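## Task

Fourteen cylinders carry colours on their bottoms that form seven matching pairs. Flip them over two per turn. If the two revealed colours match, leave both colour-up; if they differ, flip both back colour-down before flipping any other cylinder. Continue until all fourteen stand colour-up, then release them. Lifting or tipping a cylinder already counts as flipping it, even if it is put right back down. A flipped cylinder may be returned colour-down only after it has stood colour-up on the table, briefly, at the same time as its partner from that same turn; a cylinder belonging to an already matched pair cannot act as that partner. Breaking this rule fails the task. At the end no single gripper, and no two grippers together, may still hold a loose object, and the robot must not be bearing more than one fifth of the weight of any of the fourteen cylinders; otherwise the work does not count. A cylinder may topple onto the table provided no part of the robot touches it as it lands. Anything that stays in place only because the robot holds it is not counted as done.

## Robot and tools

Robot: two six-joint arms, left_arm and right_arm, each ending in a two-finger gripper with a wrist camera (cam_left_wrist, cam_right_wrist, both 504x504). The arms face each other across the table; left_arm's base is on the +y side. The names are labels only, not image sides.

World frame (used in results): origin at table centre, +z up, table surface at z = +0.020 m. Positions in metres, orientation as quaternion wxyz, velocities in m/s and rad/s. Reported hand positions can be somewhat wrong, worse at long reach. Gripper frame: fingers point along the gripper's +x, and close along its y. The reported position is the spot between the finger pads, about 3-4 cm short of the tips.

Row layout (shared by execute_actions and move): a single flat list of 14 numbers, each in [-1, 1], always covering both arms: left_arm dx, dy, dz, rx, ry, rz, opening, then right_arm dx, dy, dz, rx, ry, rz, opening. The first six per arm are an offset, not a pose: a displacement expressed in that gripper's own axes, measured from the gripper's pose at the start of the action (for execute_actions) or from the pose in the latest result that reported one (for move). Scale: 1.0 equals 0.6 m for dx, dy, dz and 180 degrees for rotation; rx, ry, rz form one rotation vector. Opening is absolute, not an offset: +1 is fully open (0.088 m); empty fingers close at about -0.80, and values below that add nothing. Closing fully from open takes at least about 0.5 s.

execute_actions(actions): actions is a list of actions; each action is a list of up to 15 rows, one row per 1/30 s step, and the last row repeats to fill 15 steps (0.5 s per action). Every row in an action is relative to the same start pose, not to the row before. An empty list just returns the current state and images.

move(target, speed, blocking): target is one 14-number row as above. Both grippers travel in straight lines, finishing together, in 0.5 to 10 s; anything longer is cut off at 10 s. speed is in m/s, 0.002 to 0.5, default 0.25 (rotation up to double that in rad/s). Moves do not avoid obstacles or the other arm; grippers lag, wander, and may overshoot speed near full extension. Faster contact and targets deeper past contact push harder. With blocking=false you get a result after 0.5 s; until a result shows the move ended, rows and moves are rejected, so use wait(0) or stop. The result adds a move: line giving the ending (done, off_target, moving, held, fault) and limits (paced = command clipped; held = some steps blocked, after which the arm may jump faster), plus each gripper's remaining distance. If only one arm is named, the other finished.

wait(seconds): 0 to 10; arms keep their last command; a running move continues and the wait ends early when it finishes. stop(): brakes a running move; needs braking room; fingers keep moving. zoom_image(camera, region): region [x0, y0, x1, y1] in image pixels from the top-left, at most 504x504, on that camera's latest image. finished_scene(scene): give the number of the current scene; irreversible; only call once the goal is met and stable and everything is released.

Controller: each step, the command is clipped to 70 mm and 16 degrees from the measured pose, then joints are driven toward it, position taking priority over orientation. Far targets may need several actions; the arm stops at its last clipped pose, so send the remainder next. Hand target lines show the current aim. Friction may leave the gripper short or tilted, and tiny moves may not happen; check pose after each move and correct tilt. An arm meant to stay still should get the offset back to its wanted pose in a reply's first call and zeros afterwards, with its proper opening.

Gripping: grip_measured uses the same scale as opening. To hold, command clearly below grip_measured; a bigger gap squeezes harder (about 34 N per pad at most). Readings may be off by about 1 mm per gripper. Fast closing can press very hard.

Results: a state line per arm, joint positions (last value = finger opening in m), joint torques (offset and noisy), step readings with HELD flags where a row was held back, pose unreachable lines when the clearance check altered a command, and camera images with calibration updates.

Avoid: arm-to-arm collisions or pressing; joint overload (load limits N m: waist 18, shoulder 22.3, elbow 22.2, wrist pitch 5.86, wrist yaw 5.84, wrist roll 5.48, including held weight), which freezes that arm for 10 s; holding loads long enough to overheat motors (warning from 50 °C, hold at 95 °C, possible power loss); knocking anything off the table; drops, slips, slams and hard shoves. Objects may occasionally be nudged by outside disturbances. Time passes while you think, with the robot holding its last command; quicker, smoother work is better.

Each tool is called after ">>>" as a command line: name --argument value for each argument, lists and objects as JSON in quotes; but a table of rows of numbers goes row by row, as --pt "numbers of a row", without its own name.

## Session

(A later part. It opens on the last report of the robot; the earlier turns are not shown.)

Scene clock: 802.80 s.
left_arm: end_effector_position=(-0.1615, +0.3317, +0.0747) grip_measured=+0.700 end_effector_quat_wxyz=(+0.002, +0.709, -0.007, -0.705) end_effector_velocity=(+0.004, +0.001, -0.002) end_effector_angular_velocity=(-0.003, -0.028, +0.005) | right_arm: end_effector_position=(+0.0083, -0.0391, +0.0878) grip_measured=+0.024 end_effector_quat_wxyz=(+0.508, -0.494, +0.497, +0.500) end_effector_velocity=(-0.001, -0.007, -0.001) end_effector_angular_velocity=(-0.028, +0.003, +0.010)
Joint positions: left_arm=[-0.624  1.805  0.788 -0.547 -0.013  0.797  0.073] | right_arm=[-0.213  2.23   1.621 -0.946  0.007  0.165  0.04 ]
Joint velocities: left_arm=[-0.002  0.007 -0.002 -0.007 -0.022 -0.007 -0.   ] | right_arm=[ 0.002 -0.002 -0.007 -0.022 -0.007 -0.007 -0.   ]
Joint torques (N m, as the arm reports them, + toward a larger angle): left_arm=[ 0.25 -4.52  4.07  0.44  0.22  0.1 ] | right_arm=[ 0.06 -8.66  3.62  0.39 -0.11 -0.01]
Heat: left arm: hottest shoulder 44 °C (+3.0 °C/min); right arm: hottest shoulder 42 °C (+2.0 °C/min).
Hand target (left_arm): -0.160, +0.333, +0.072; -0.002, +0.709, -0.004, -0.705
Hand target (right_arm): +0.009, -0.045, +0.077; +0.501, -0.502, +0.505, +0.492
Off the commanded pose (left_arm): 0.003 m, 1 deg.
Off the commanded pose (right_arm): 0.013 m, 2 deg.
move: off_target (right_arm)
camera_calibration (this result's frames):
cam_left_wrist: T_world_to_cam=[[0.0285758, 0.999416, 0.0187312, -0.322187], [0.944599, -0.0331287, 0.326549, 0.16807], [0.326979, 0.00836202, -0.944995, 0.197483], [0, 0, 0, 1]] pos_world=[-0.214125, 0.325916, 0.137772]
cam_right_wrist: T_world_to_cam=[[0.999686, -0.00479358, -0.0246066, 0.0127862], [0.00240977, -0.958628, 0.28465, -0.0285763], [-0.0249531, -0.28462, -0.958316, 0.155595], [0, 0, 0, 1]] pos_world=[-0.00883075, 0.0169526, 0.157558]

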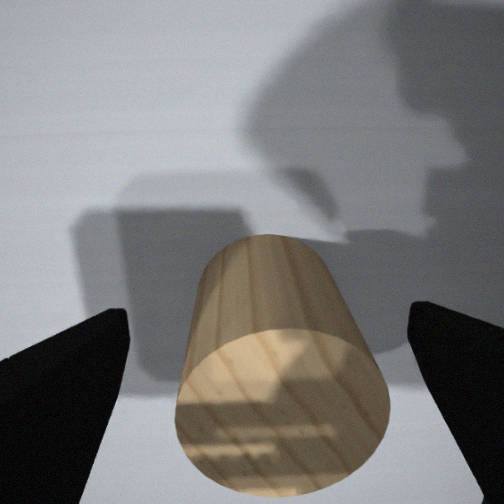

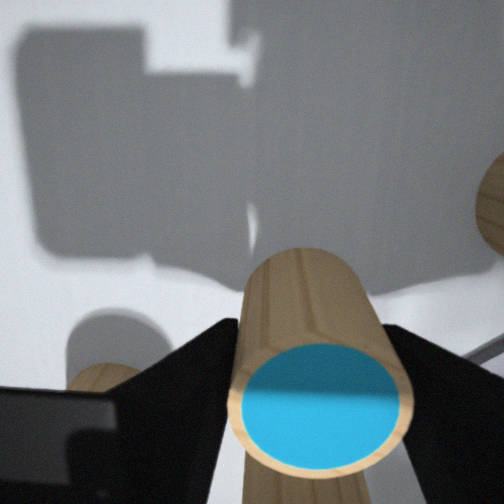

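>>> move --target '[0,0,-0.007,0,0,0,0.7, 0,0,0,0,0,0,0.5]' --speed 0.05

>>> move --target '[0,0,0,0,0,0,0.7, -0.16,0,0,0,0,0,0.5]' --speed 0.12

>>> move --target '[0,0,0,0,0,0,-0.3, 0,0,0,0,0,0,0.5]'

>>> move --target '[-0.17,0,0,0,0,0.004,-0.3, 0,0,0,0,0,0,0.5]' --speed 0.15

Scene clock: 805.77 s.
left_arm: end_effector_position=(-0.1582, +0.3318, +0.0734) grip_measured=+0.700 end_effector_quat_wxyz=(+0.001, +0.710, -0.006, -0.704) end_effector_velocity=(+0.003, +0.000, +0.000) end_effector_angular_velocity=(+0.000, -0.010, +0.010) | right_arm: end_effector_position=(+0.0082, -0.0392, +0.0876) grip_measured=+0.499 end_effector_quat_wxyz=(+0.508, -0.494, +0.498, +0.500) end_effector_velocity=(-0.002, +0.000, -0.002) end_effector_angular_velocity=(-0.001, +0.022, +0.005)
Joint positions: left_arm=[-0.615  1.806  0.781 -0.546 -0.013  0.805  0.073] | right_arm=[-0.213  2.23   1.621 -0.946  0.007  0.165  0.063]
Joint velocities: left_arm=[ 0.002 -0.002 -0.002 -0.007 -0.007 -0.007  0.   ] | right_arm=[-0.002  0.002 -0.002  0.007 -0.022 -0.007  0.   ]
Joint torques (N m, as the arm reports them, + toward a larger angle): left_arm=[ 0.18 -6.17  3.91  0.39  0.02  0.1 ] | right_arm=[  0.09 -10.81   5.39   0.09   0.01  -0.03]
Heat: left arm: hottest shoulder 43 °C (+2.0 °C/min); right arm: hottest shoulder 43 °C (+3.0 °C/min).
Hand target (left_arm): -0.157, +0.332, +0.075; +0.002, +0.709, -0.008, -0.705
Hand target (right_arm): +0.008, -0.039, +0.088; +0.508, -0.494, +0.497, +0.500
Off the commanded pose (left_arm): 0.002 m, 0 deg.
Off the commanded pose (right_arm): 0.000 m, 0 deg.
move: done
camera_calibration (this result's frames):
cam_left_wrist: T_world_to_cam=[[0.0277209, 0.999345, 0.0232649, -0.322837], [0.943189, -0.0338579, 0.330526, 0.165082], [0.331097, 0.0127808, -0.94351, 0.19419], [0, 0, 0, 1]] pos_world=[-0.21105, 0.325733, 0.136167]
cam_right_wrist: T_world_to_cam=[[0.999678, -0.00479853, -0.0249223, 0.0128527], [0.00250594, -0.958504, 0.285067, -0.0286172], [-0.0252561, -0.285038, -0.958183, 0.155312], [0, 0, 0, 1]] pos_world=[-0.00885432, 0.0169019, 0.157296]

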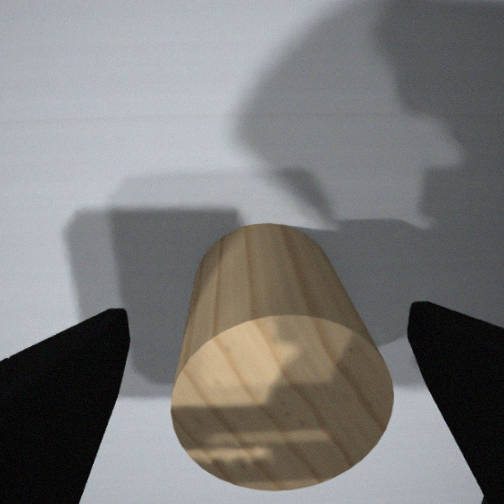

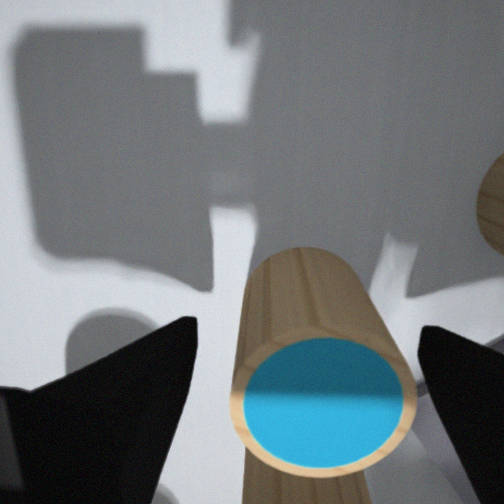

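Scene clock: 807.00 s.
left_arm: end_effector_position=(-0.1582, +0.3318, +0.0734) grip_measured=+0.700 end_effector_quat_wxyz=(+0.001, +0.710, -0.006, -0.704) end_effector_velocity=(+0.000, -0.001, -0.001) end_effector_angular_velocity=(-0.007, -0.004, -0.010) | right_arm: end_effector_position=(+0.0088, -0.0426, +0.1777) grip_measured=+0.500 end_effector_quat_wxyz=(+0.504, -0.499, +0.501, +0.496) end_effector_velocity=(+0.002, -0.000, +0.007) end_effector_angular_velocity=(+0.004, -0.007, -0.010)
Joint positions: left_arm=[-0.615  1.806  0.781 -0.546 -0.013  0.805  0.073] | right_arm=[-0.213  2.152  1.861 -1.28   0.007  0.165  0.063]
Joint velocities: left_arm=[-0.002  0.002 -0.002  0.007 -0.007  0.007 -0.   ] | right_arm=[-0.002 -0.007  0.017 -0.022  0.007  0.007  0.   ]
Joint torques (N m, as the arm reports them, + toward a larger angle): left_arm=[-0.05 -5.22  4.54  0.25 -0.01  0.  ] | right_arm=[  0.14 -11.3    7.13  -0.09   0.01   0.01]
Heat: left arm: hottest shoulder 43 °C (+2.0 °C/min); right arm: hottest shoulder 43 °C (+3.0 °C/min).
Hand target (left_arm): -0.158, +0.332, +0.073; +0.001, +0.710, -0.006, -0.704
Hand target (right_arm): +0.008, -0.040, +0.184; +0.508, -0.494, +0.497, +0.500
Off the commanded pose (left_arm): 0.000 m, 0 deg.
Off the commanded pose (right_arm): 0.006 m, 1 deg.
move: done
camera_calibration (this result's frames):
cam_left_wrist: T_world_to_cam=[[0.0277209, 0.999345, 0.0232649, -0.322837], [0.943189, -0.0338579, 0.330526, 0.165082], [0.331097, 0.0127808, -0.94351, 0.19419], [0, 0, 0, 1]] pos_world=[-0.21105, 0.325733, 0.136167]
cam_right_wrist: T_world_to_cam=[[0.999736, -0.00517284, -0.0223692, 0.0140726], [0.00178169, -0.953872, 0.300209, -0.0601225], [-0.0228903, -0.30017, -0.953611, 0.239255], [0, 0, 0, 1]] pos_world=[-0.00848517, 0.0145407, 0.24652]

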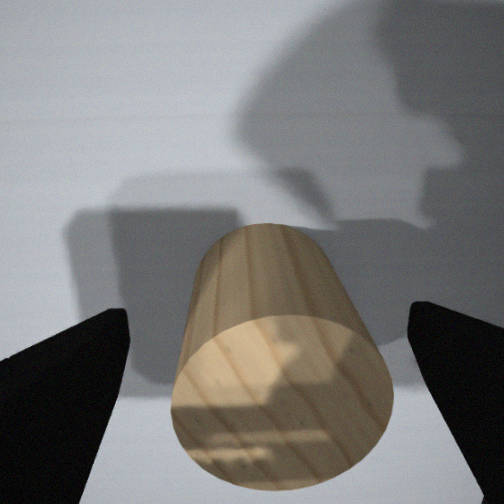

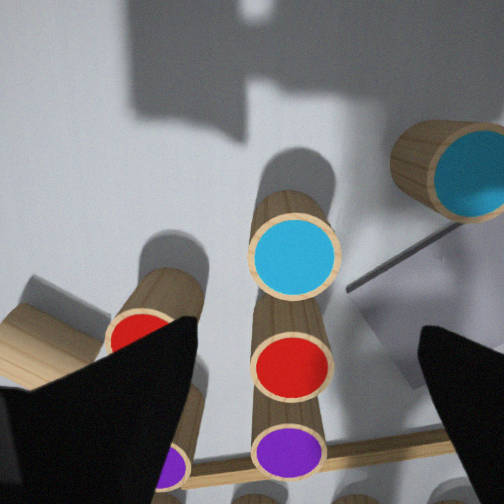

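Scene clock: 807.50 s.
left_arm: end_effector_position=(-0.1580, +0.3319, +0.0733) grip_measured=+0.033 end_effector_quat_wxyz=(+0.001, +0.711, -0.006, -0.703) end_effector_velocity=(+0.006, +0.005, -0.002) end_effector_angular_velocity=(+0.018, -0.027, +0.005) | right_arm: end_effector_position=(+0.0088, -0.0425, +0.1778) grip_measured=+0.500 end_effector_quat_wxyz=(+0.504, -0.499, +0.501, +0.496) end_effector_velocity=(+0.002, +0.001, +0.000) end_effector_angular_velocity=(+0.008, -0.006, +0.005)
Joint positions: left_arm=[-0.615  1.806  0.781 -0.546 -0.014  0.805  0.041] | right_arm=[-0.213  2.152  1.862 -1.28   0.007  0.165  0.063]
Joint velocities: left_arm=[-0.002  0.002 -0.007 -0.022 -0.007 -0.007 -0.   ] | right_arm=[-0.002 -0.002 -0.002  0.007  0.007 -0.007 -0.   ]
Joint torques (N m, as the arm reports them, + toward a larger angle): left_arm=[-0.01 -5.26  4.54  0.24  0.02  0.01] | right_arm=[  0.09 -10.68   5.71   0.11   0.    -0.02]
Heat: left arm: hottest shoulder 43 °C (+2.0 °C/min); right arm: hottest shoulder 43 °C (+3.0 °C/min).
Hand target (left_arm): -0.158, +0.332, +0.073; +0.001, +0.711, -0.005, -0.704
Hand target (right_arm): +0.009, -0.043, +0.178; +0.504, -0.499, +0.501, +0.496
Off the commanded pose (left_arm): 0.000 m, 0 deg.
Off the commanded pose (right_arm): 0.000 m, 0 deg.
move: done
camera_calibration (this result's frames):
cam_left_wrist: T_world_to_cam=[[0.0277084, 0.999345, 0.023287, -0.322911], [0.943011, -0.0338603, 0.331035, 0.164904], [0.331606, 0.0127875, -0.943331, 0.194142], [0, 0, 0, 1]] pos_world=[-0.210938, 0.325801, 0.136071]
cam_right_wrist: T_world_to_cam=[[0.999735, -0.0051644, -0.0224301, 0.0141], [0.00179937, -0.953985, 0.299849, -0.0600093], [-0.0229465, -0.29981, -0.953723, 0.239408], [0, 0, 0, 1]] pos_world=[-0.00849472, 0.0146019, 0.246639]

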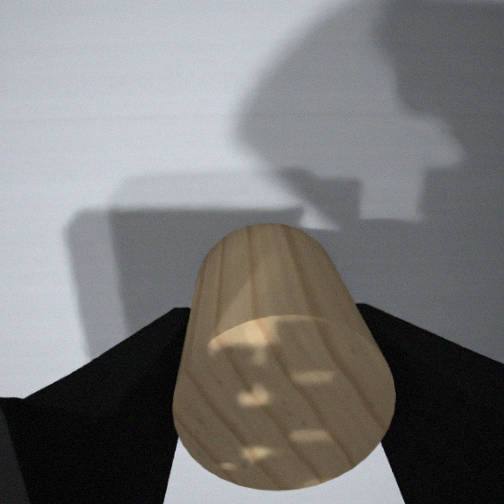

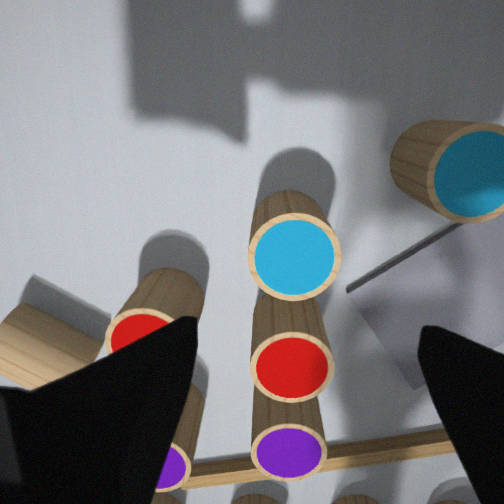

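Scene clock: 808.63 s.
left_arm: end_effector_position=(-0.1579, +0.3353, +0.1697) grip_measured=+0.033 end_effector_quat_wxyz=(-0.001, +0.713, -0.004, -0.701) end_effector_velocity=(+0.000, +0.001, +0.003) end_effector_angular_velocity=(-0.000, -0.010, -0.000) | right_arm: end_effector_position=(+0.0088, -0.0425, +0.1778) grip_measured=+0.500 end_effector_quat_wxyz=(+0.504, -0.499, +0.501, +0.496) end_effector_velocity=(+0.002, -0.002, +0.000) end_effector_angular_velocity=(-0.006, -0.008, +0.005)
Joint positions: left_arm=[-0.626  1.584  0.983 -0.979 -0.016  0.796  0.041] | right_arm=[-0.213  2.152  1.862 -1.28   0.007  0.165  0.063]
Joint velocities: left_arm=[-0.007 -0.002  0.012 -0.022 -0.007 -0.007 -0.   ] | right_arm=[-0.002 -0.002 -0.002 -0.007  0.007 -0.007 -0.   ]
Joint torques (N m, as the arm reports them, + toward a larger angle): left_arm=[-0.32 -5.94  6.83  0.05 -0.2  -0.11] | right_arm=[  0.07 -10.65   5.71   0.08   0.    -0.01]
Heat: left arm: hottest shoulder 43 °C (+2.0 °C/min); right arm: hottest shoulder 43 °C (+3.0 °C/min).
Hand target (left_arm): -0.160, +0.333, +0.175; +0.005, +0.711, -0.010, -0.704
Hand target (right_arm): +0.009, -0.043, +0.178; +0.504, -0.499, +0.501, +0.496
Off the commanded pose (left_arm): 0.006 m, 1 deg.
Off the commanded pose (right_arm): 0.000 m, 0 deg.
move: done
camera_calibration (this result's frames):
cam_left_wrist: T_world_to_cam=[[0.0286584, 0.999189, 0.0283001, -0.32919], [0.940296, -0.0365534, 0.338389, 0.132257], [0.339149, 0.0169127, -0.940581, 0.284359], [0, 0, 0, 1]] pos_world=[-0.211367, 0.328948, 0.232025]
cam_right_wrist: T_world_to_cam=[[0.999735, -0.0051644, -0.0224301, 0.0141], [0.00179937, -0.953985, 0.299849, -0.0600093], [-0.0229465, -0.29981, -0.953723, 0.239408], [0, 0, 0, 1]] pos_world=[-0.00849472, 0.0146019, 0.246639]

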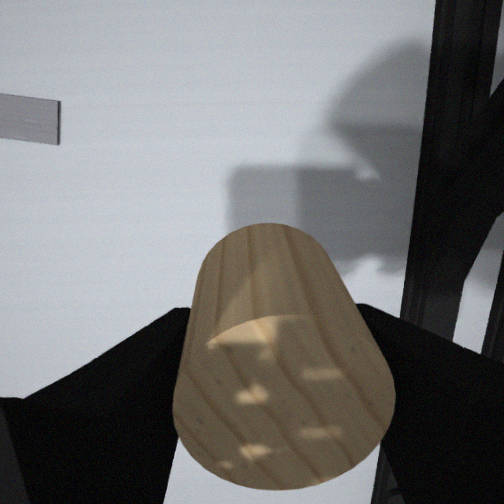

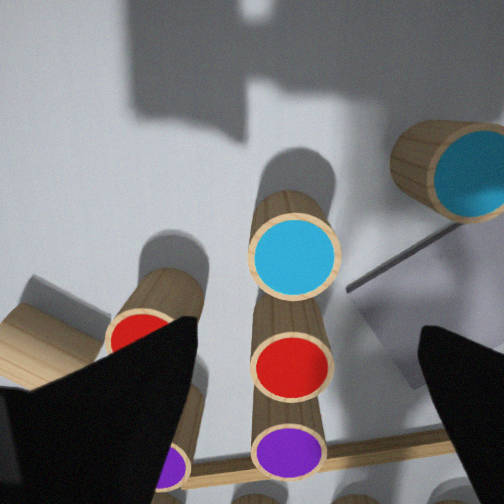

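>>> move --target '[-0.155,0.525,-0.23,0,0,0.503,-0.3, -0.127,0.055,-0.107,-0.003,-0.5,0,1]' --speed 0.3

Scene clock: 812.77 s.
left_arm: end_effector_position=(-0.0253, +0.0228, +0.2677) grip_measured=+0.033 end_effector_quat_wxyz=(+0.494, +0.501, -0.512, -0.494) end_effector_velocity=(+0.002, -0.001, +0.001) end_effector_angular_velocity=(-0.007, +0.023, +0.010) | right_arm: end_effector_position=(-0.0247, -0.1054, +0.2619) grip_measured=+1.000 end_effector_quat_wxyz=(+0.706, +0.011, -0.001, +0.708) end_effector_velocity=(+0.000, -0.000, +0.001) end_effector_angular_velocity=(+0.011, -0.002, -0.005)
Joint positions: left_arm=[ 0.027  1.954  0.844  1.12  -0.118  1.597  0.041] | right_arm=[0.083 1.457 0.349 1.127 0.448 0.005 0.088]
Joint velocities: left_arm=[ 0.002  0.002  0.002  0.007 -0.007 -0.022 -0.   ] | right_arm=[ 0.002  0.007 -0.002  0.022  0.007 -0.007  0.   ]
Joint torques (N m, as the arm reports them, + toward a larger angle): left_arm=[ 0.14 -6.44  6.76  2.09  0.22  0.07] | right_arm=[ 0.24 -3.9   3.48  1.96  0.13 -0.21]
Heat: left arm: hottest shoulder 43 °C (+1.0 °C/min); right arm: hottest shoulder 43 °C (+4.0 °C/min).
Hand target (left_arm): -0.025, +0.020, +0.270; +0.495, +0.498, -0.516, -0.492
Hand target (right_arm): -0.024, -0.107, +0.254; +0.706, -0.001, -0.000, +0.708
Off the commanded pose (left_arm): 0.004 m, 0 deg.
Off the commanded pose (right_arm): 0.008 m, 2 deg.
move: done
camera_calibration (this result's frames):
cam_left_wrist: T_world_to_cam=[[0.046739, 0.0210775, -0.998685, 0.274091], [0.949215, 0.310472, 0.0509763, 0.0322201], [0.311138, -0.950349, -0.0054959, 0.107831], [0, 0, 0, 1]] pos_world=[-0.0769448, 0.0866964, 0.272681]
cam_right_wrist: T_world_to_cam=[[0.999434, 0.0326201, -0.00819343, 0.0493682], [0.00140509, -0.283892, -0.958855, 0.255187], [-0.033604, 0.958301, -0.283778, 0.256903], [0, 0, 0, 1]] pos_world=[-0.0410659, -0.175355, 0.317996]

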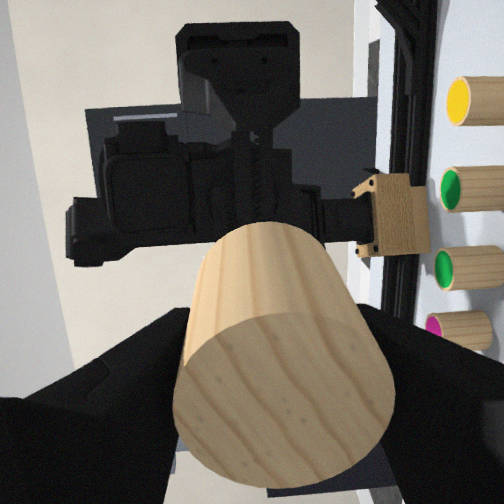

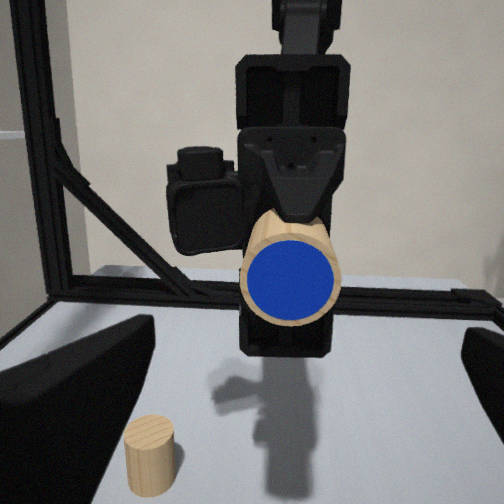

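>>> move --target '[0,0,-0.002,0,0,0,-0.3, 0.127,0.001,0.001,-0.006,0.005,0,1]' --speed 0.1

Scene clock: 815.10 s.
left_arm: end_effector_position=(-0.0249, +0.0226, +0.2674) grip_measured=+0.033 end_effector_quat_wxyz=(+0.494, +0.501, -0.512, -0.494) end_effector_velocity=(-0.000, +0.000, -0.001) end_effector_angular_velocity=(-0.002, +0.008, +0.005) | right_arm: end_effector_position=(-0.0254, -0.0327, +0.2652) grip_measured=+1.000 end_effector_quat_wxyz=(+0.706, +0.003, -0.001, +0.708) end_effector_velocity=(-0.003, +0.002, -0.002) end_effector_angular_velocity=(-0.007, -0.010, +0.010)
Joint positions: left_arm=[ 0.028  1.955  0.845  1.121 -0.118  1.597  0.041] | right_arm=[-0.025  1.687  0.615  1.078  0.34  -0.     0.088]
Joint velocities: left_arm=[-0.002  0.002 -0.002  0.007 -0.007 -0.007  0.   ] | right_arm=[ 0.002  0.007  0.007 -0.007 -0.007 -0.007  0.   ]
Joint torques (N m, as the arm reports them, + toward a larger angle): left_arm=[ 0.16 -7.37  5.48  1.68  0.09 -0.05] | right_arm=[-0.2  -5.61  6.5   1.57 -0.12 -0.16]
Heat: left arm: hottest shoulder 43 °C (+1.0 °C/min); right arm: hottest shoulder 43 °C (+4.1 °C/min).
Hand target (left_arm): -0.024, +0.023, +0.268; +0.494, +0.501, -0.512, -0.494
Hand target (right_arm): -0.026, -0.029, +0.264; +0.706, -0.002, -0.003, +0.708
Off the commanded pose (left_arm): 0.001 m, 0 deg.
Off the commanded pose (right_arm): 0.004 m, 0 deg.
move: done
camera_calibration (this result's frames):
cam_left_wrist: T_world_to_cam=[[0.0467229, 0.0211131, -0.998685, 0.27384], [0.948978, 0.311196, 0.0509763, 0.0319186], [0.311863, -0.950111, -0.0054959, 0.10757], [0, 0, 0, 1]] pos_world=[-0.0766318, 0.0864892, 0.272444]
cam_right_wrist: T_world_to_cam=[[0.999477, 0.032141, 0.00353273, 0.04458], [0.0128682, -0.295149, -0.955365, 0.277907], [-0.0296636, 0.95491, -0.295408, 0.191189], [0, 0, 0, 1]] pos_world=[-0.0424615, -0.101978, 0.321824]

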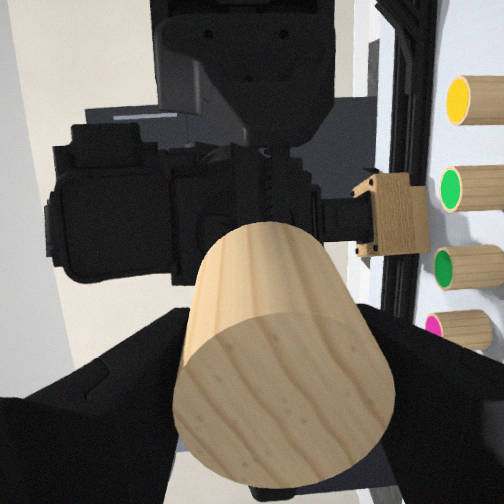

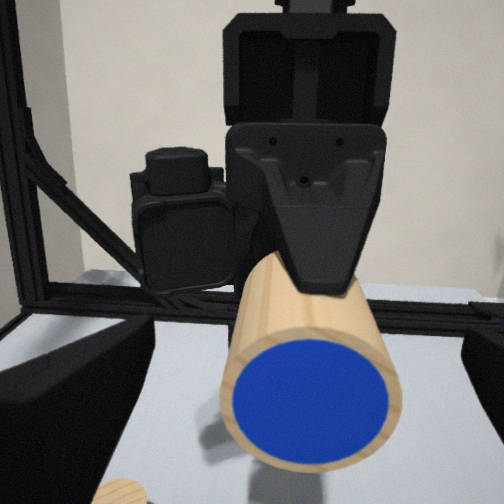

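>>> move --target '[0,0,0,0,0,0,-0.3, 0.003,0.005,0,0,0,0,1]' --speed 0.05

>>> move --target '[0,0,0,0,0,0,-0.3, 0,0,0,0,0,0,-0.3]'

>>> move --target '[0,0,0,0,0,0,1, 0,0,0,0,0,0,-0.3]'

>>> move --target '[-0.06,0,0,0,0,0,1, -0.09,0,0,0,0,0,-0.3]' --speed 0.12

>>> move --target '[-0.14,-0.185,0.175,0,0,-0.495,0.7, 0.082,0.052,-0.153,0,0.507,0,-0.3]' --speed 0.3

Scene clock: 820.33 s.
left_arm: end_effector_position=(-0.0249, +0.0226, +0.2673) grip_measured=+0.033 end_effector_quat_wxyz=(+0.494, +0.501, -0.512, -0.494) end_effector_velocity=(-0.000, +0.001, -0.001) end_effector_angular_velocity=(+0.007, +0.006, +0.005) | right_arm: end_effector_position=(-0.0268, -0.0328, +0.2652) grip_measured=+1.000 end_effector_quat_wxyz=(+0.706, +0.003, -0.001, +0.708) end_effector_velocity=(+0.000, -0.000, -0.001) end_effector_angular_velocity=(-0.007, -0.025, +0.005)
Joint positions: left_arm=[ 0.028  1.955  0.845  1.12  -0.118  1.597  0.041] | right_arm=[-0.02   1.688  0.616  1.077  0.345 -0.     0.088]
Joint velocities: left_arm=[-0.002 -0.002 -0.002 -0.007 -0.007 -0.007  0.   ] | right_arm=[-0.002 -0.002 -0.002 -0.007 -0.007 -0.022  0.   ]
Joint torques (N m, as the arm reports them, + toward a larger angle): left_arm=[-0.11 -7.2   5.62  1.74 -0.02 -0.07] | right_arm=[ 0.35 -6.07  6.47  1.72  0.05  0.  ]
Heat: left arm: hottest shoulder 43 °C (+1.0 °C/min); right arm: hottest shoulder 42 °C (+2.0 °C/min).
Hand target (left_arm): -0.025, +0.023, +0.268; +0.494, +0.501, -0.512, -0.494
Hand target (right_arm): -0.028, -0.031, +0.265; +0.706, +0.003, -0.001, +0.708
Off the commanded pose (left_arm): 0.000 m, 0 deg.
Off the commanded pose (right_arm): 0.002 m, 0 deg.
move: done
camera_calibration (this result's frames):
cam_left_wrist: T_world_to_cam=[[0.046772, 0.0214909, -0.998674, 0.273747], [0.948975, 0.311177, 0.0511407, 0.0318796], [0.311863, -0.950109, -0.00583996, 0.107661], [0, 0, 0, 1]] pos_world=[-0.0766322, 0.0864864, 0.272382]
cam_right_wrist: T_world_to_cam=[[0.999465, 0.0325223, 0.00350985, 0.046026], [0.0129591, -0.295152, -0.955362, 0.277925], [-0.0300347, 0.954897, -0.295416, 0.191241], [0, 0, 0, 1]] pos_world=[-0.0438592, -0.102082, 0.321854]

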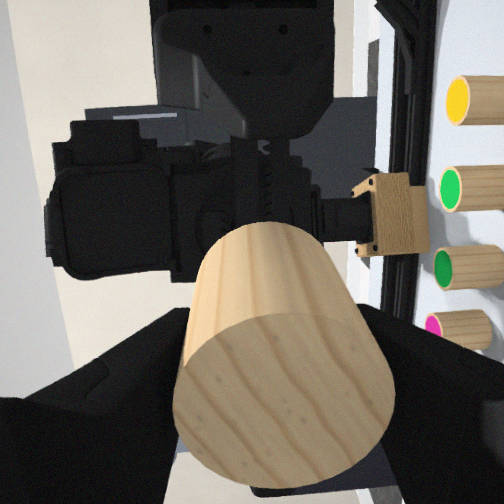

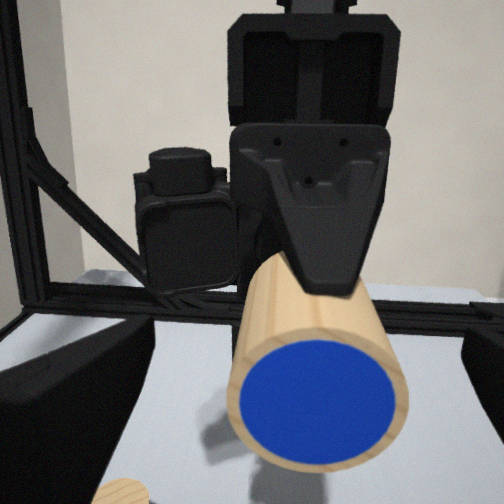

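Scene clock: 820.83 s.
left_arm: end_effector_position=(-0.0250, +0.0226, +0.2673) grip_measured=+0.033 end_effector_quat_wxyz=(+0.494, +0.501, -0.512, -0.494) end_effector_velocity=(-0.000, +0.001, +0.001) end_effector_angular_velocity=(+0.003, +0.022, +0.005) | right_arm: end_effector_position=(-0.0267, -0.0328, +0.2653) grip_measured=+0.031 end_effector_quat_wxyz=(+0.706, +0.003, -0.001, +0.708) end_effector_velocity=(+0.003, -0.001, -0.003) end_effector_angular_velocity=(-0.011, +0.003, +0.000)
Joint positions: left_arm=[ 0.028  1.955  0.845  1.12  -0.118  1.597  0.041] | right_arm=[-0.02   1.688  0.616  1.077  0.345 -0.     0.041]
Joint velocities: left_arm=[-0.002 -0.007 -0.002 -0.007 -0.007 -0.022 -0.   ] | right_arm=[-0.007 -0.002 -0.007 -0.007 -0.007  0.007 -0.   ]
Joint torques (N m, as the arm reports them, + toward a larger angle): left_arm=[-0.09 -7.21  5.52  1.75 -0.01 -0.04] | right_arm=[-0.01 -6.91  5.37  1.81 -0.01 -0.02]
Heat: left arm: hottest shoulder 43 °C (+1.0 °C/min); right arm: hottest shoulder 42 °C (+2.0 °C/min).
Hand target (left_arm): -0.025, +0.023, +0.267; +0.494, +0.501, -0.512, -0.494
Hand target (right_arm): -0.027, -0.033, +0.265; +0.706, +0.003, -0.001, +0.708
Off the commanded pose (left_arm): 0.000 m, 0 deg.
Off the commanded pose (right_arm): 0.000 m, 0 deg.
move: done
camera_calibration (this result's frames):
cam_left_wrist: T_world_to_cam=[[0.0467841, 0.0214725, -0.998674, 0.27375], [0.949094, 0.310815, 0.0511443, 0.0319441], [0.311501, -0.950228, -0.00583825, 0.107673], [0, 0, 0, 1]] pos_world=[-0.0766652, 0.0865068, 0.272382]
cam_right_wrist: T_world_to_cam=[[0.999478, 0.0321398, 0.00338923, 0.0459787], [0.0127203, -0.294815, -0.95547, 0.278099], [-0.0297094, 0.955014, -0.29507, 0.191236], [0, 0, 0, 1]] pos_world=[-0.0438107, -0.102123, 0.321987]

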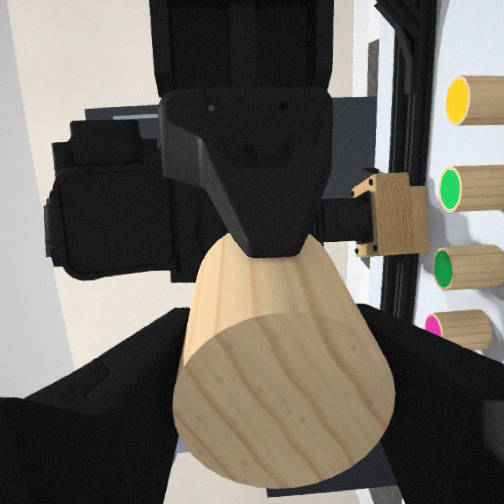

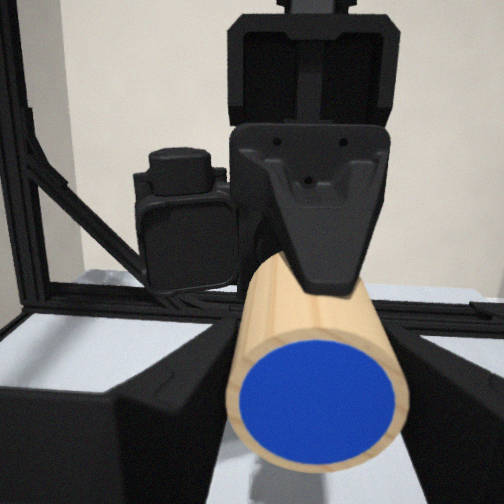

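Scene clock: 821.53 s.
left_arm: end_effector_position=(-0.0250, +0.0226, +0.2673) grip_measured=+1.000 end_effector_quat_wxyz=(+0.494, +0.501, -0.512, -0.494) end_effector_velocity=(-0.000, +0.000, +0.003) end_effector_angular_velocity=(-0.002, +0.008, +0.005) | right_arm: end_effector_position=(-0.0268, -0.0328, +0.2652) grip_measured=+0.030 end_effector_quat_wxyz=(+0.706, +0.003, -0.001, +0.708) end_effector_velocity=(+0.002, -0.000, -0.005) end_effector_angular_velocity=(-0.021, -0.015, -0.010)
Joint positions: left_arm=[ 0.028  1.955  0.845  1.12  -0.118  1.597  0.088] | right_arm=[-0.02   1.688  0.616  1.077  0.345 -0.     0.04 ]
Joint velocities: left_arm=[-0.002 -0.007  0.002 -0.007 -0.007 -0.007  0.   ] | right_arm=[-0.002 -0.002 -0.002 -0.022  0.007 -0.007 -0.   ]
Joint torques (N m, as the arm reports them, + toward a larger angle): left_arm=[-0.04 -7.25  5.62  1.72 -0.02 -0.04] | right_arm=[ 0.03 -6.88  5.35  1.81  0.01 -0.02]
Heat: left arm: hottest shoulder 43 °C (+1.0 °C/min); right arm: hottest shoulder 42 °C (+2.0 °C/min).
Hand target (left_arm): -0.025, +0.023, +0.267; +0.494, +0.501, -0.512, -0.494
Hand target (right_arm): -0.027, -0.033, +0.265; +0.706, +0.003, -0.001, +0.708
Off the commanded pose (left_arm): 0.000 m, 0 deg.
Off the commanded pose (right_arm): 0.000 m, 0 deg.
move: done
camera_calibration (this result's frames):
cam_left_wrist: T_world_to_cam=[[0.0467841, 0.0214725, -0.998674, 0.27375], [0.949094, 0.310815, 0.0511443, 0.0319441], [0.311501, -0.950228, -0.00583825, 0.107673], [0, 0, 0, 1]] pos_world=[-0.0766652, 0.0865068, 0.272382]
cam_right_wrist: T_world_to_cam=[[0.999477, 0.0321411, 0.00350777, 0.045957], [0.0128446, -0.295158, -0.955362, 0.277921], [-0.029671, 0.954908, -0.295416, 0.191253], [0, 0, 0, 1]] pos_world=[-0.0438281, -0.102075, 0.321854]

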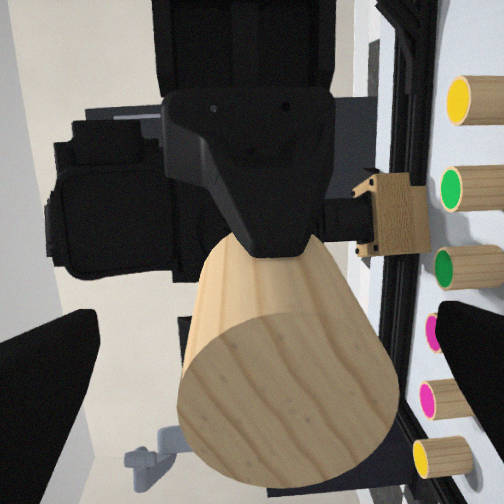

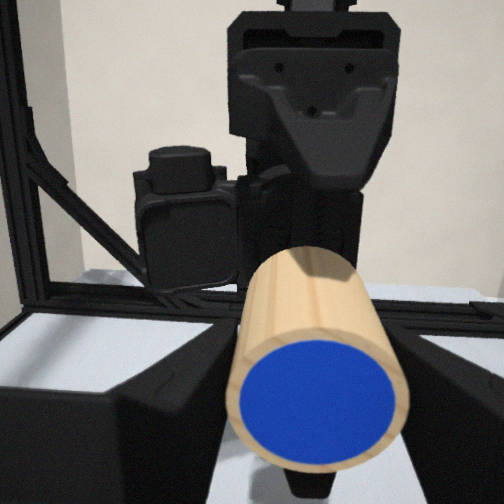

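Scene clock: 822.43 s.
left_arm: end_effector_position=(-0.0247, +0.0565, +0.2628) grip_measured=+1.000 end_effector_quat_wxyz=(+0.490, +0.503, -0.510, -0.497) end_effector_velocity=(+0.000, +0.002, -0.001) end_effector_angular_velocity=(+0.007, +0.006, +0.005) | right_arm: end_effector_position=(-0.0271, -0.0836, +0.2660) grip_measured=+0.029 end_effector_quat_wxyz=(+0.706, +0.004, -0.002, +0.708) end_effector_velocity=(+0.001, -0.002, -0.003) end_effector_angular_velocity=(-0.016, -0.014, -0.005)
Joint positions: left_arm=[ 0.016  1.869  0.696  1.173 -0.126  1.597  0.088] | right_arm=[ 0.053  1.515  0.436  1.088  0.417 -0.     0.04 ]
Joint velocities: left_arm=[-0.002 -0.007 -0.007 -0.007 -0.007 -0.007  0.   ] | right_arm=[ 0.002 -0.012 -0.007 -0.022  0.007 -0.007 -0.   ]
Joint torques (N m, as the arm reports them, + toward a larger angle): left_arm=[-0.13 -7.63  4.64  1.99 -0.21 -0.05] | right_arm=[ 0.2  -6.53  3.91  1.69  0.07  0.01]
Heat: left arm: hottest shoulder 43 °C (+0.0 °C/min); right arm: hottest shoulder 42 °C (+2.0 °C/min).
Hand target (left_arm): -0.025, +0.059, +0.267; +0.494, +0.501, -0.511, -0.494
Hand target (right_arm): -0.026, -0.087, +0.265; +0.706, +0.003, -0.001, +0.708
Off the commanded pose (left_arm): 0.005 m, 1 deg.
Off the commanded pose (right_arm): 0.003 m, 0 deg.
move: done
camera_calibration (this result's frames):
cam_left_wrist: T_world_to_cam=[[0.0482186, 0.0315059, -0.99834, 0.267858], [0.950082, 0.30701, 0.0555766, 0.0204774], [0.308251, -0.951185, -0.0151296, 0.142196], [0, 0, 0, 1]] pos_world=[-0.0762029, 0.120528, 0.268427]
cam_right_wrist: T_world_to_cam=[[0.999469, 0.032517, 0.00196202, 0.0483673], [0.0113978, -0.29264, -0.956155, 0.264068], [-0.0305171, 0.95567, -0.292855, 0.239331], [0, 0, 0, 1]] pos_world=[-0.0440477, -0.153017, 0.322484]

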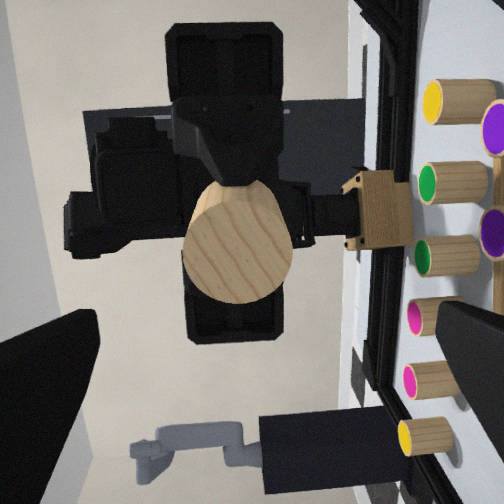

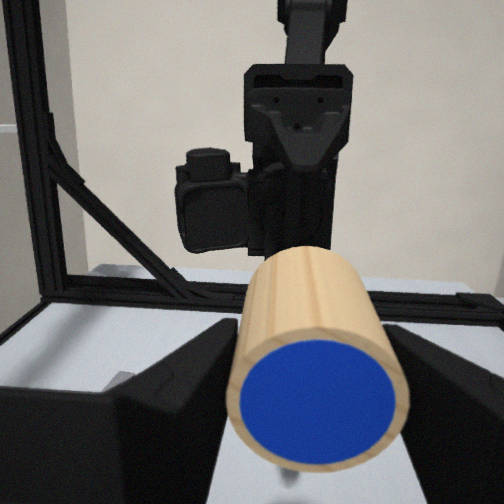

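Scene clock: 825.73 s.
left_arm: end_effector_position=(-0.1238, +0.1419, +0.1496) grip_measured=+0.700 end_effector_quat_wxyz=(+0.003, +0.716, -0.010, -0.698) end_effector_velocity=(+0.003, +0.002, -0.003) end_effector_angular_velocity=(+0.013, -0.013, +0.010) | right_arm: end_effector_position=(-0.0585, -0.0352, +0.1783) grip_measured=+0.028 end_effector_quat_wxyz=(+0.502, -0.501, +0.501, +0.496) end_effector_velocity=(+0.001, -0.003, -0.001) end_effector_angular_velocity=(-0.023, +0.000, +0.005)
Joint positions: left_arm=[-0.222  2.131  1.614 -1.046 -0.029  1.201  0.073] | right_arm=[-0.064  2.262  2.042 -1.356  0.005  0.31   0.04 ]
Joint velocities: left_arm=[ 0.002  0.007 -0.002 -0.007 -0.007 -0.007 -0.   ] | right_arm=[-0.002  0.007  0.007 -0.022 -0.007 -0.007 -0.   ]
Joint torques (N m, as the arm reports them, + toward a larger angle): left_arm=[-0.26 -7.46  6.78  0.02  0.23 -0.09] | right_arm=[-0.16 -9.3   7.16 -0.12 -0.12 -0.16]
Heat: left arm: hottest shoulder 44 °C (+1.0 °C/min); right arm: hottest shoulder 42 °C (+1.0 °C/min).
Hand target (left_arm): -0.126, +0.141, +0.148; +0.002, +0.714, -0.007, -0.700
Hand target (right_arm): -0.058, -0.033, +0.174; +0.499, -0.504, +0.503, +0.494
Off the commanded pose (left_arm): 0.002 m, 0 deg.
Off the commanded pose (right_arm): 0.004 m, 1 deg.
move: done
camera_calibration (this result's frames):
cam_left_wrist: T_world_to_cam=[[0.0299646, 0.999442, 0.0147692, -0.134226], [0.938109, -0.0332202, 0.344743, 0.0981636], [0.345042, 0.003525, -0.938581, 0.25945], [0, 0, 0, 1]] pos_world=[-0.177587, 0.136498, 0.211656]
cam_right_wrist: T_world_to_cam=[[0.999755, -0.00145104, -0.022069, 0.0814424], [0.00533083, -0.952616, 0.304129, -0.0534838], [-0.0214646, -0.304172, -0.952375, 0.240221], [0, 0, 0, 1]] pos_world=[-0.0759812, 0.022237, 0.246844]

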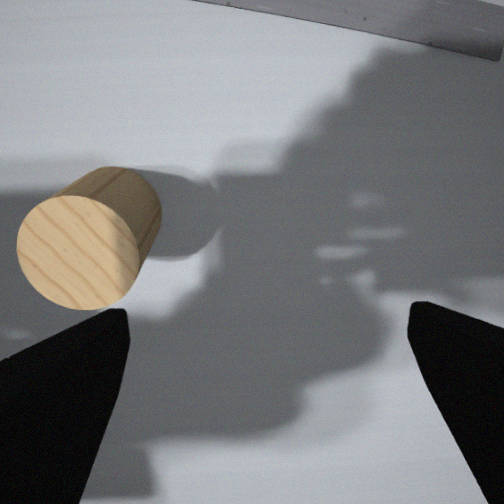

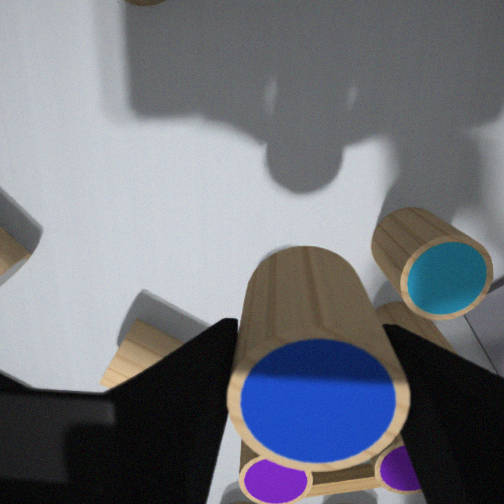

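>>> move --target '[-0.005,0,0.006,0,-0.01,0,0.7, 0.15,0.007,0,0,0.004,0,-0.3]' --speed 0.09

>>> move --target '[0,0,0,0,0,0,0.7, 0.027,0,-0.007,0,0.007,0,-0.3]' --speed 0.03

>>> move --target '[0,0,0,0,0,0,0.7, 0.022,0,-0.007,0,0.007,0,-0.3]' --speed 0.03

Scene clock: 829.83 s.
left_arm: end_effector_position=(-0.1271, +0.1431, +0.1492) grip_measured=+0.700 end_effector_quat_wxyz=(+0.000, +0.708, -0.006, -0.706) end_effector_velocity=(-0.001, +0.004, -0.001) end_effector_angular_velocity=(+0.014, +0.002, +0.019) | right_arm: end_effector_position=(-0.0614, -0.0316, +0.0971) grip_measured=+0.026 end_effector_quat_wxyz=(+0.503, -0.499, +0.498, +0.500) end_effector_velocity=(-0.005, -0.000, +0.000) end_effector_angular_velocity=(+0.000, +0.023, -0.005)
Joint positions: left_arm=[-0.222  2.132  1.614 -1.045 -0.006  1.201  0.073] | right_arm=[-0.061  2.317  1.809 -1.058  0.005  0.311  0.04 ]
Joint velocities: left_arm=[-0.002 -0.002 -0.007 -0.007  0.007 -0.022 -0.   ] | right_arm=[ 0.002 -0.002 -0.002  0.007 -0.022  0.007 -0.   ]
Joint torques (N m, as the arm reports them, + toward a larger angle): left_arm=[ 0.11 -9.28  5.71  0.46  0.23  0.07] | right_arm=[  0.29 -10.17   4.23   0.22  -0.1    0.16]
Heat: left arm: hottest shoulder 44 °C (+0.0 °C/min); right arm: hottest shoulder 42 °C (+0.0 °C/min).
Hand target (left_arm): -0.127, +0.142, +0.152; +0.003, +0.705, -0.009, -0.709
Hand target (right_arm): -0.062, -0.036, +0.088; +0.499, -0.504, +0.504, +0.492
Off the commanded pose (left_arm): 0.004 m, 1 deg.
Off the commanded pose (right_arm): 0.010 m, 1 deg.
move: off_target (right_arm)
camera_calibration (this result's frames):
cam_left_wrist: T_world_to_cam=[[0.0305521, 0.999267, 0.0230745, -0.136443], [0.945287, -0.0363881, 0.324205, 0.105866], [0.324807, 0.0119069, -0.945706, 0.257493], [0, 0, 0, 1]] pos_world=[-0.179541, 0.137129, 0.212339]
cam_right_wrist: T_world_to_cam=[[0.999669, 0.00222137, -0.0256437, 0.0830687], [0.00967779, -0.955605, 0.294491, -0.0242528], [-0.0238511, -0.294641, -0.95531, 0.164349], [0, 0, 0, 1]] pos_world=[-0.0788865, 0.0250634, 0.166276]

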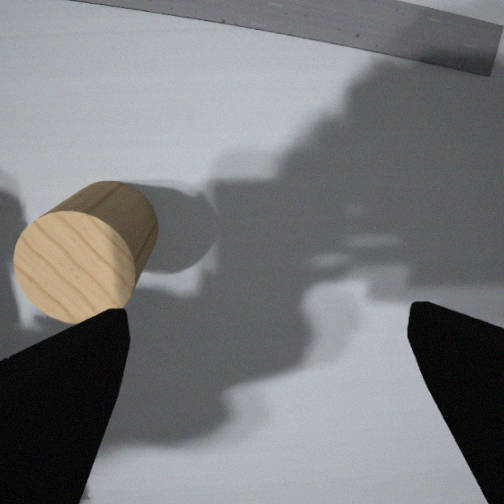

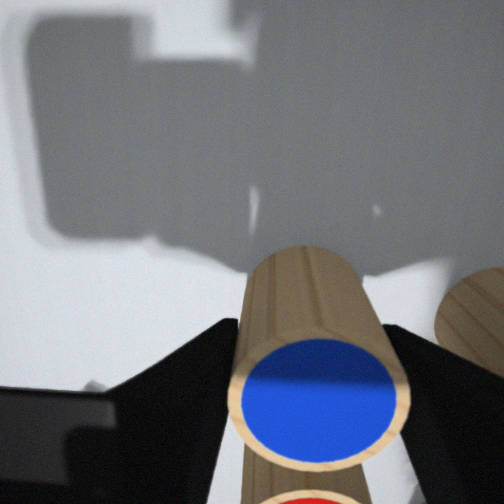

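Scene clock: 830.63 s.
left_arm: end_effector_position=(-0.1271, +0.1431, +0.1492) grip_measured=+0.700 end_effector_quat_wxyz=(+0.000, +0.708, -0.006, -0.706) end_effector_velocity=(-0.001, +0.003, -0.002) end_effector_angular_velocity=(+0.009, -0.011, +0.000) | right_arm: end_effector_position=(-0.0626, -0.0298, +0.0938) grip_measured=+0.026 end_effector_quat_wxyz=(+0.504, -0.494, +0.497, +0.505) end_effector_velocity=(-0.000, +0.001, +0.000) end_effector_angular_velocity=(+0.005, +0.009, -0.010)
Joint positions: left_arm=[-0.222  2.132  1.614 -1.045 -0.006  1.201  0.073] | right_arm=[-0.061  2.317  1.796 -1.031  0.002  0.311  0.04 ]
Joint velocities: left_arm=[-0.007  0.002 -0.002 -0.007 -0.007 -0.007 -0.   ] | right_arm=[-0.002 -0.002 -0.002  0.007 -0.007  0.007 -0.   ]
Joint torques (N m, as the arm reports them, + toward a larger angle): left_arm=[ 0.02 -8.36  5.81  0.23  0.05  0.  ] | right_arm=[ 0.09 -9.3   3.91  0.14 -0.09  0.  ]
Heat: left arm: hottest shoulder 44 °C (+0.0 °C/min); right arm: hottest shoulder 43 °C (+1.0 °C/min).
Hand target (left_arm): -0.127, +0.143, +0.149; +0.000, +0.708, -0.006, -0.706
Hand target (right_arm): -0.061, -0.036, +0.081; +0.498, -0.504, +0.504, +0.494
Off the commanded pose (left_arm): 0.000 m, 0 deg.
Off the commanded pose (right_arm): 0.014 m, 2 deg.
move: off_target (right_arm)
camera_calibration (this result's frames):
cam_left_wrist: T_world_to_cam=[[0.0305521, 0.999267, 0.0230745, -0.136443], [0.945287, -0.0363881, 0.324205, 0.105866], [0.324807, 0.0119069, -0.945706, 0.257493], [0, 0, 0, 1]] pos_world=[-0.179541, 0.137129, 0.212339]
cam_right_wrist: T_world_to_cam=[[0.999451, 0.00261512, -0.0330423, 0.0847867], [0.0118615, -0.959083, 0.282876, -0.0204238], [-0.0309505, -0.283113, -0.958587, 0.161907], [0, 0, 0, 1]] pos_world=[-0.0794868, 0.0260279, 0.163781]

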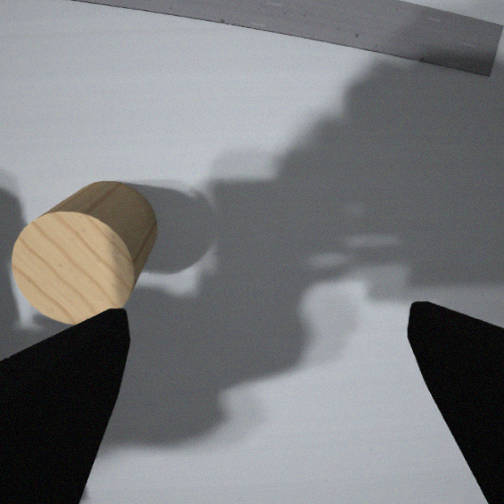

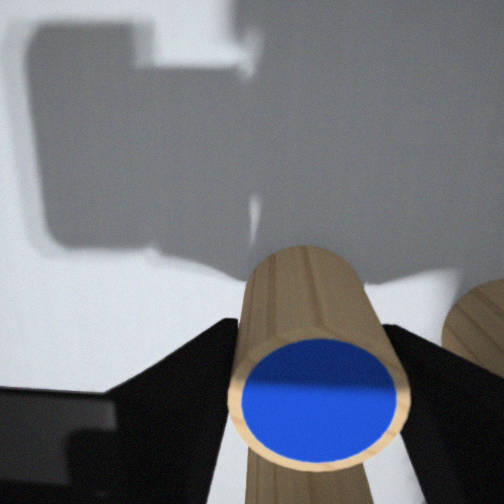

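Scene clock: 831.33 s.
left_arm: end_effector_position=(-0.1273, +0.1432, +0.1492) grip_measured=+0.700 end_effector_quat_wxyz=(-0.000, +0.708, -0.007, -0.706) end_effector_velocity=(+0.001, +0.002, +0.002) end_effector_angular_velocity=(-0.000, -0.008, +0.005) | right_arm: end_effector_position=(-0.0637, -0.0277, +0.0925) grip_measured=+0.025 end_effector_quat_wxyz=(+0.505, -0.489, +0.496, +0.509) end_effector_velocity=(+0.001, -0.003, -0.001) end_effector_angular_velocity=(-0.014, +0.003, +0.020)
Joint positions: left_arm=[-0.223  2.132  1.614 -1.045 -0.006  1.201  0.073] | right_arm=[-0.061  2.317  1.79  -1.013 -0.001  0.311  0.04 ]
Joint velocities: left_arm=[-0.002 -0.007 -0.002 -0.007 -0.007 -0.007 -0.   ] | right_arm=[-0.002 -0.002 -0.007 -0.007 -0.007 -0.022 -0.   ]
Joint torques (N m, as the arm reports them, + toward a larger angle): left_arm=[-0.02 -8.35  5.83  0.23  0.05  0.01] | right_arm=[ 0.1  -9.5   3.64  0.26 -0.1   0.  ]
Heat: left arm: hottest shoulder 44 °C (+0.0 °C/min); right arm: hottest shoulder 43 °C (+1.0 °C/min).
Hand target (left_arm): -0.127, +0.143, +0.149; +0.000, +0.708, -0.007, -0.706
Hand target (right_arm): -0.063, -0.034, +0.081; +0.499, -0.499, +0.503, +0.499
Off the commanded pose (left_arm): 0.000 m, 0 deg.
Off the commanded pose (right_arm): 0.013 m, 2 deg.
move: off_target (right_arm)
camera_calibration (this result's frames):
cam_left_wrist: T_world_to_cam=[[0.0313145, 0.999243, 0.0230745, -0.136447], [0.945259, -0.0371093, 0.324205, 0.106241], [0.324816, 0.011659, -0.945706, 0.257622], [0, 0, 0, 1]] pos_world=[-0.179832, 0.137283, 0.212339]
cam_right_wrist: T_world_to_cam=[[0.99921, 0.00307947, -0.039612, 0.0864754], [0.0137679, -0.962056, 0.272504, -0.017109], [-0.0372698, -0.272834, -0.961339, 0.16141], [0, 0, 0, 1]] pos_world=[-0.0801559, 0.0273119, 0.163257]

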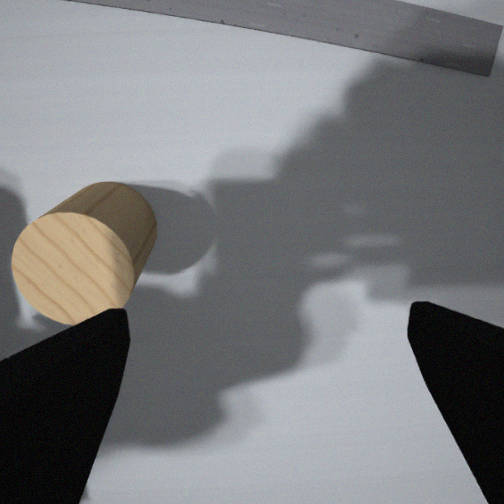

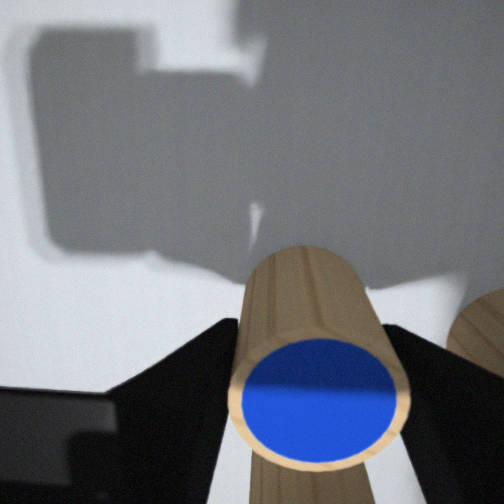

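>>> move --target '[0,0,0,0,0,0,0.7, 0.024,0,-0.004,0,0.016,-0.004,-0.3]' --speed 0.03

Scene clock: 835.57 s.
left_arm: end_effector_position=(-0.1293, +0.1447, +0.1486) grip_measured=+0.700 end_effector_quat_wxyz=(-0.003, +0.707, -0.007, -0.707) end_effector_velocity=(-0.002, +0.001, -0.001) end_effector_angular_velocity=(-0.005, -0.006, +0.015) | right_arm: end_effector_position=(-0.0633, -0.0274, +0.0904) grip_measured=+0.024 end_effector_quat_wxyz=(+0.502, -0.496, +0.500, +0.502) end_effector_velocity=(+0.002, -0.007, -0.001) end_effector_angular_velocity=(-0.037, -0.004, -0.010)
Joint positions: left_arm=[-0.227  2.133  1.612 -1.046 -0.002  1.201  0.073] | right_arm=[-0.062  2.34   1.821 -1.043 -0.002  0.311  0.04 ]
Joint velocities: left_arm=[-0.007 -0.002 -0.007  0.007 -0.007 -0.022 -0.   ] | right_arm=[-0.002  0.002  0.002 -0.037 -0.007  0.007 -0.   ]
Joint torques (N m, as the arm reports them, + toward a larger angle): left_arm=[ 0.22 -8.34  6.    0.3  -0.1   0.01] | right_arm=[ 0.25 -8.26  6.27 -0.19 -0.08  0.  ]
Heat: left arm: hottest shoulder 45 °C (+0.0 °C/min); right arm: hottest shoulder 43 °C (+0.0 °C/min).
Hand target (left_arm): -0.127, +0.143, +0.149; -0.000, +0.708, -0.007, -0.706
Hand target (right_arm): -0.064, -0.030, +0.078; +0.496, -0.505, +0.505, +0.494
Off the commanded pose (left_arm): 0.003 m, 0 deg.
Off the commanded pose (right_arm): 0.013 m, 2 deg.
move: off_target (right_arm)
camera_calibration (this result's frames):
cam_left_wrist: T_world_to_cam=[[0.0359945, 0.998973, 0.0275037, -0.137958], [0.946078, -0.0429286, 0.321083, 0.109744], [0.321934, 0.0144634, -0.946652, 0.257013], [0, 0, 0, 1]] pos_world=[-0.181602, 0.13881, 0.211859]
cam_right_wrist: T_world_to_cam=[[0.99944, 0.00118199, -0.0334506, 0.0854106], [0.010923, -0.956181, 0.292571, -0.0180807], [-0.0316391, -0.292773, -0.955659, 0.158738], [0, 0, 0, 1]] pos_world=[-0.0801429, 0.0290846, 0.159846]

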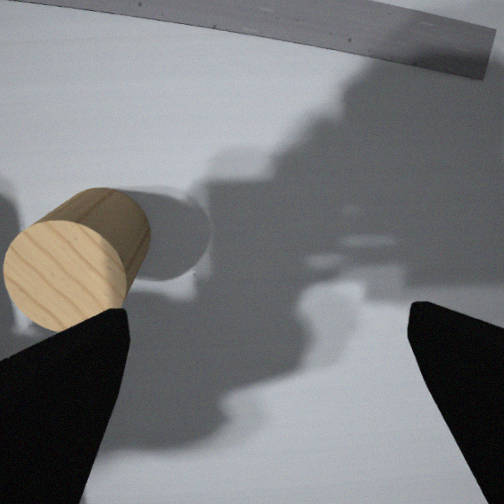

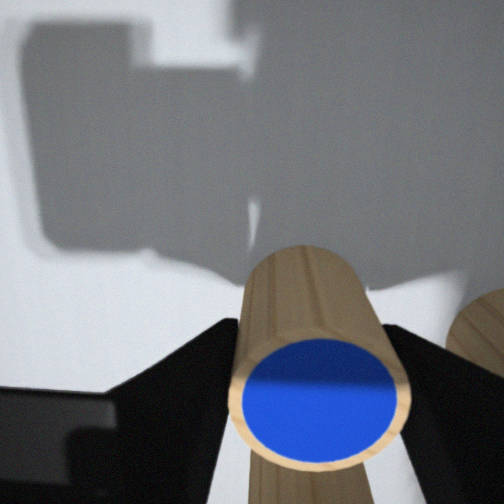

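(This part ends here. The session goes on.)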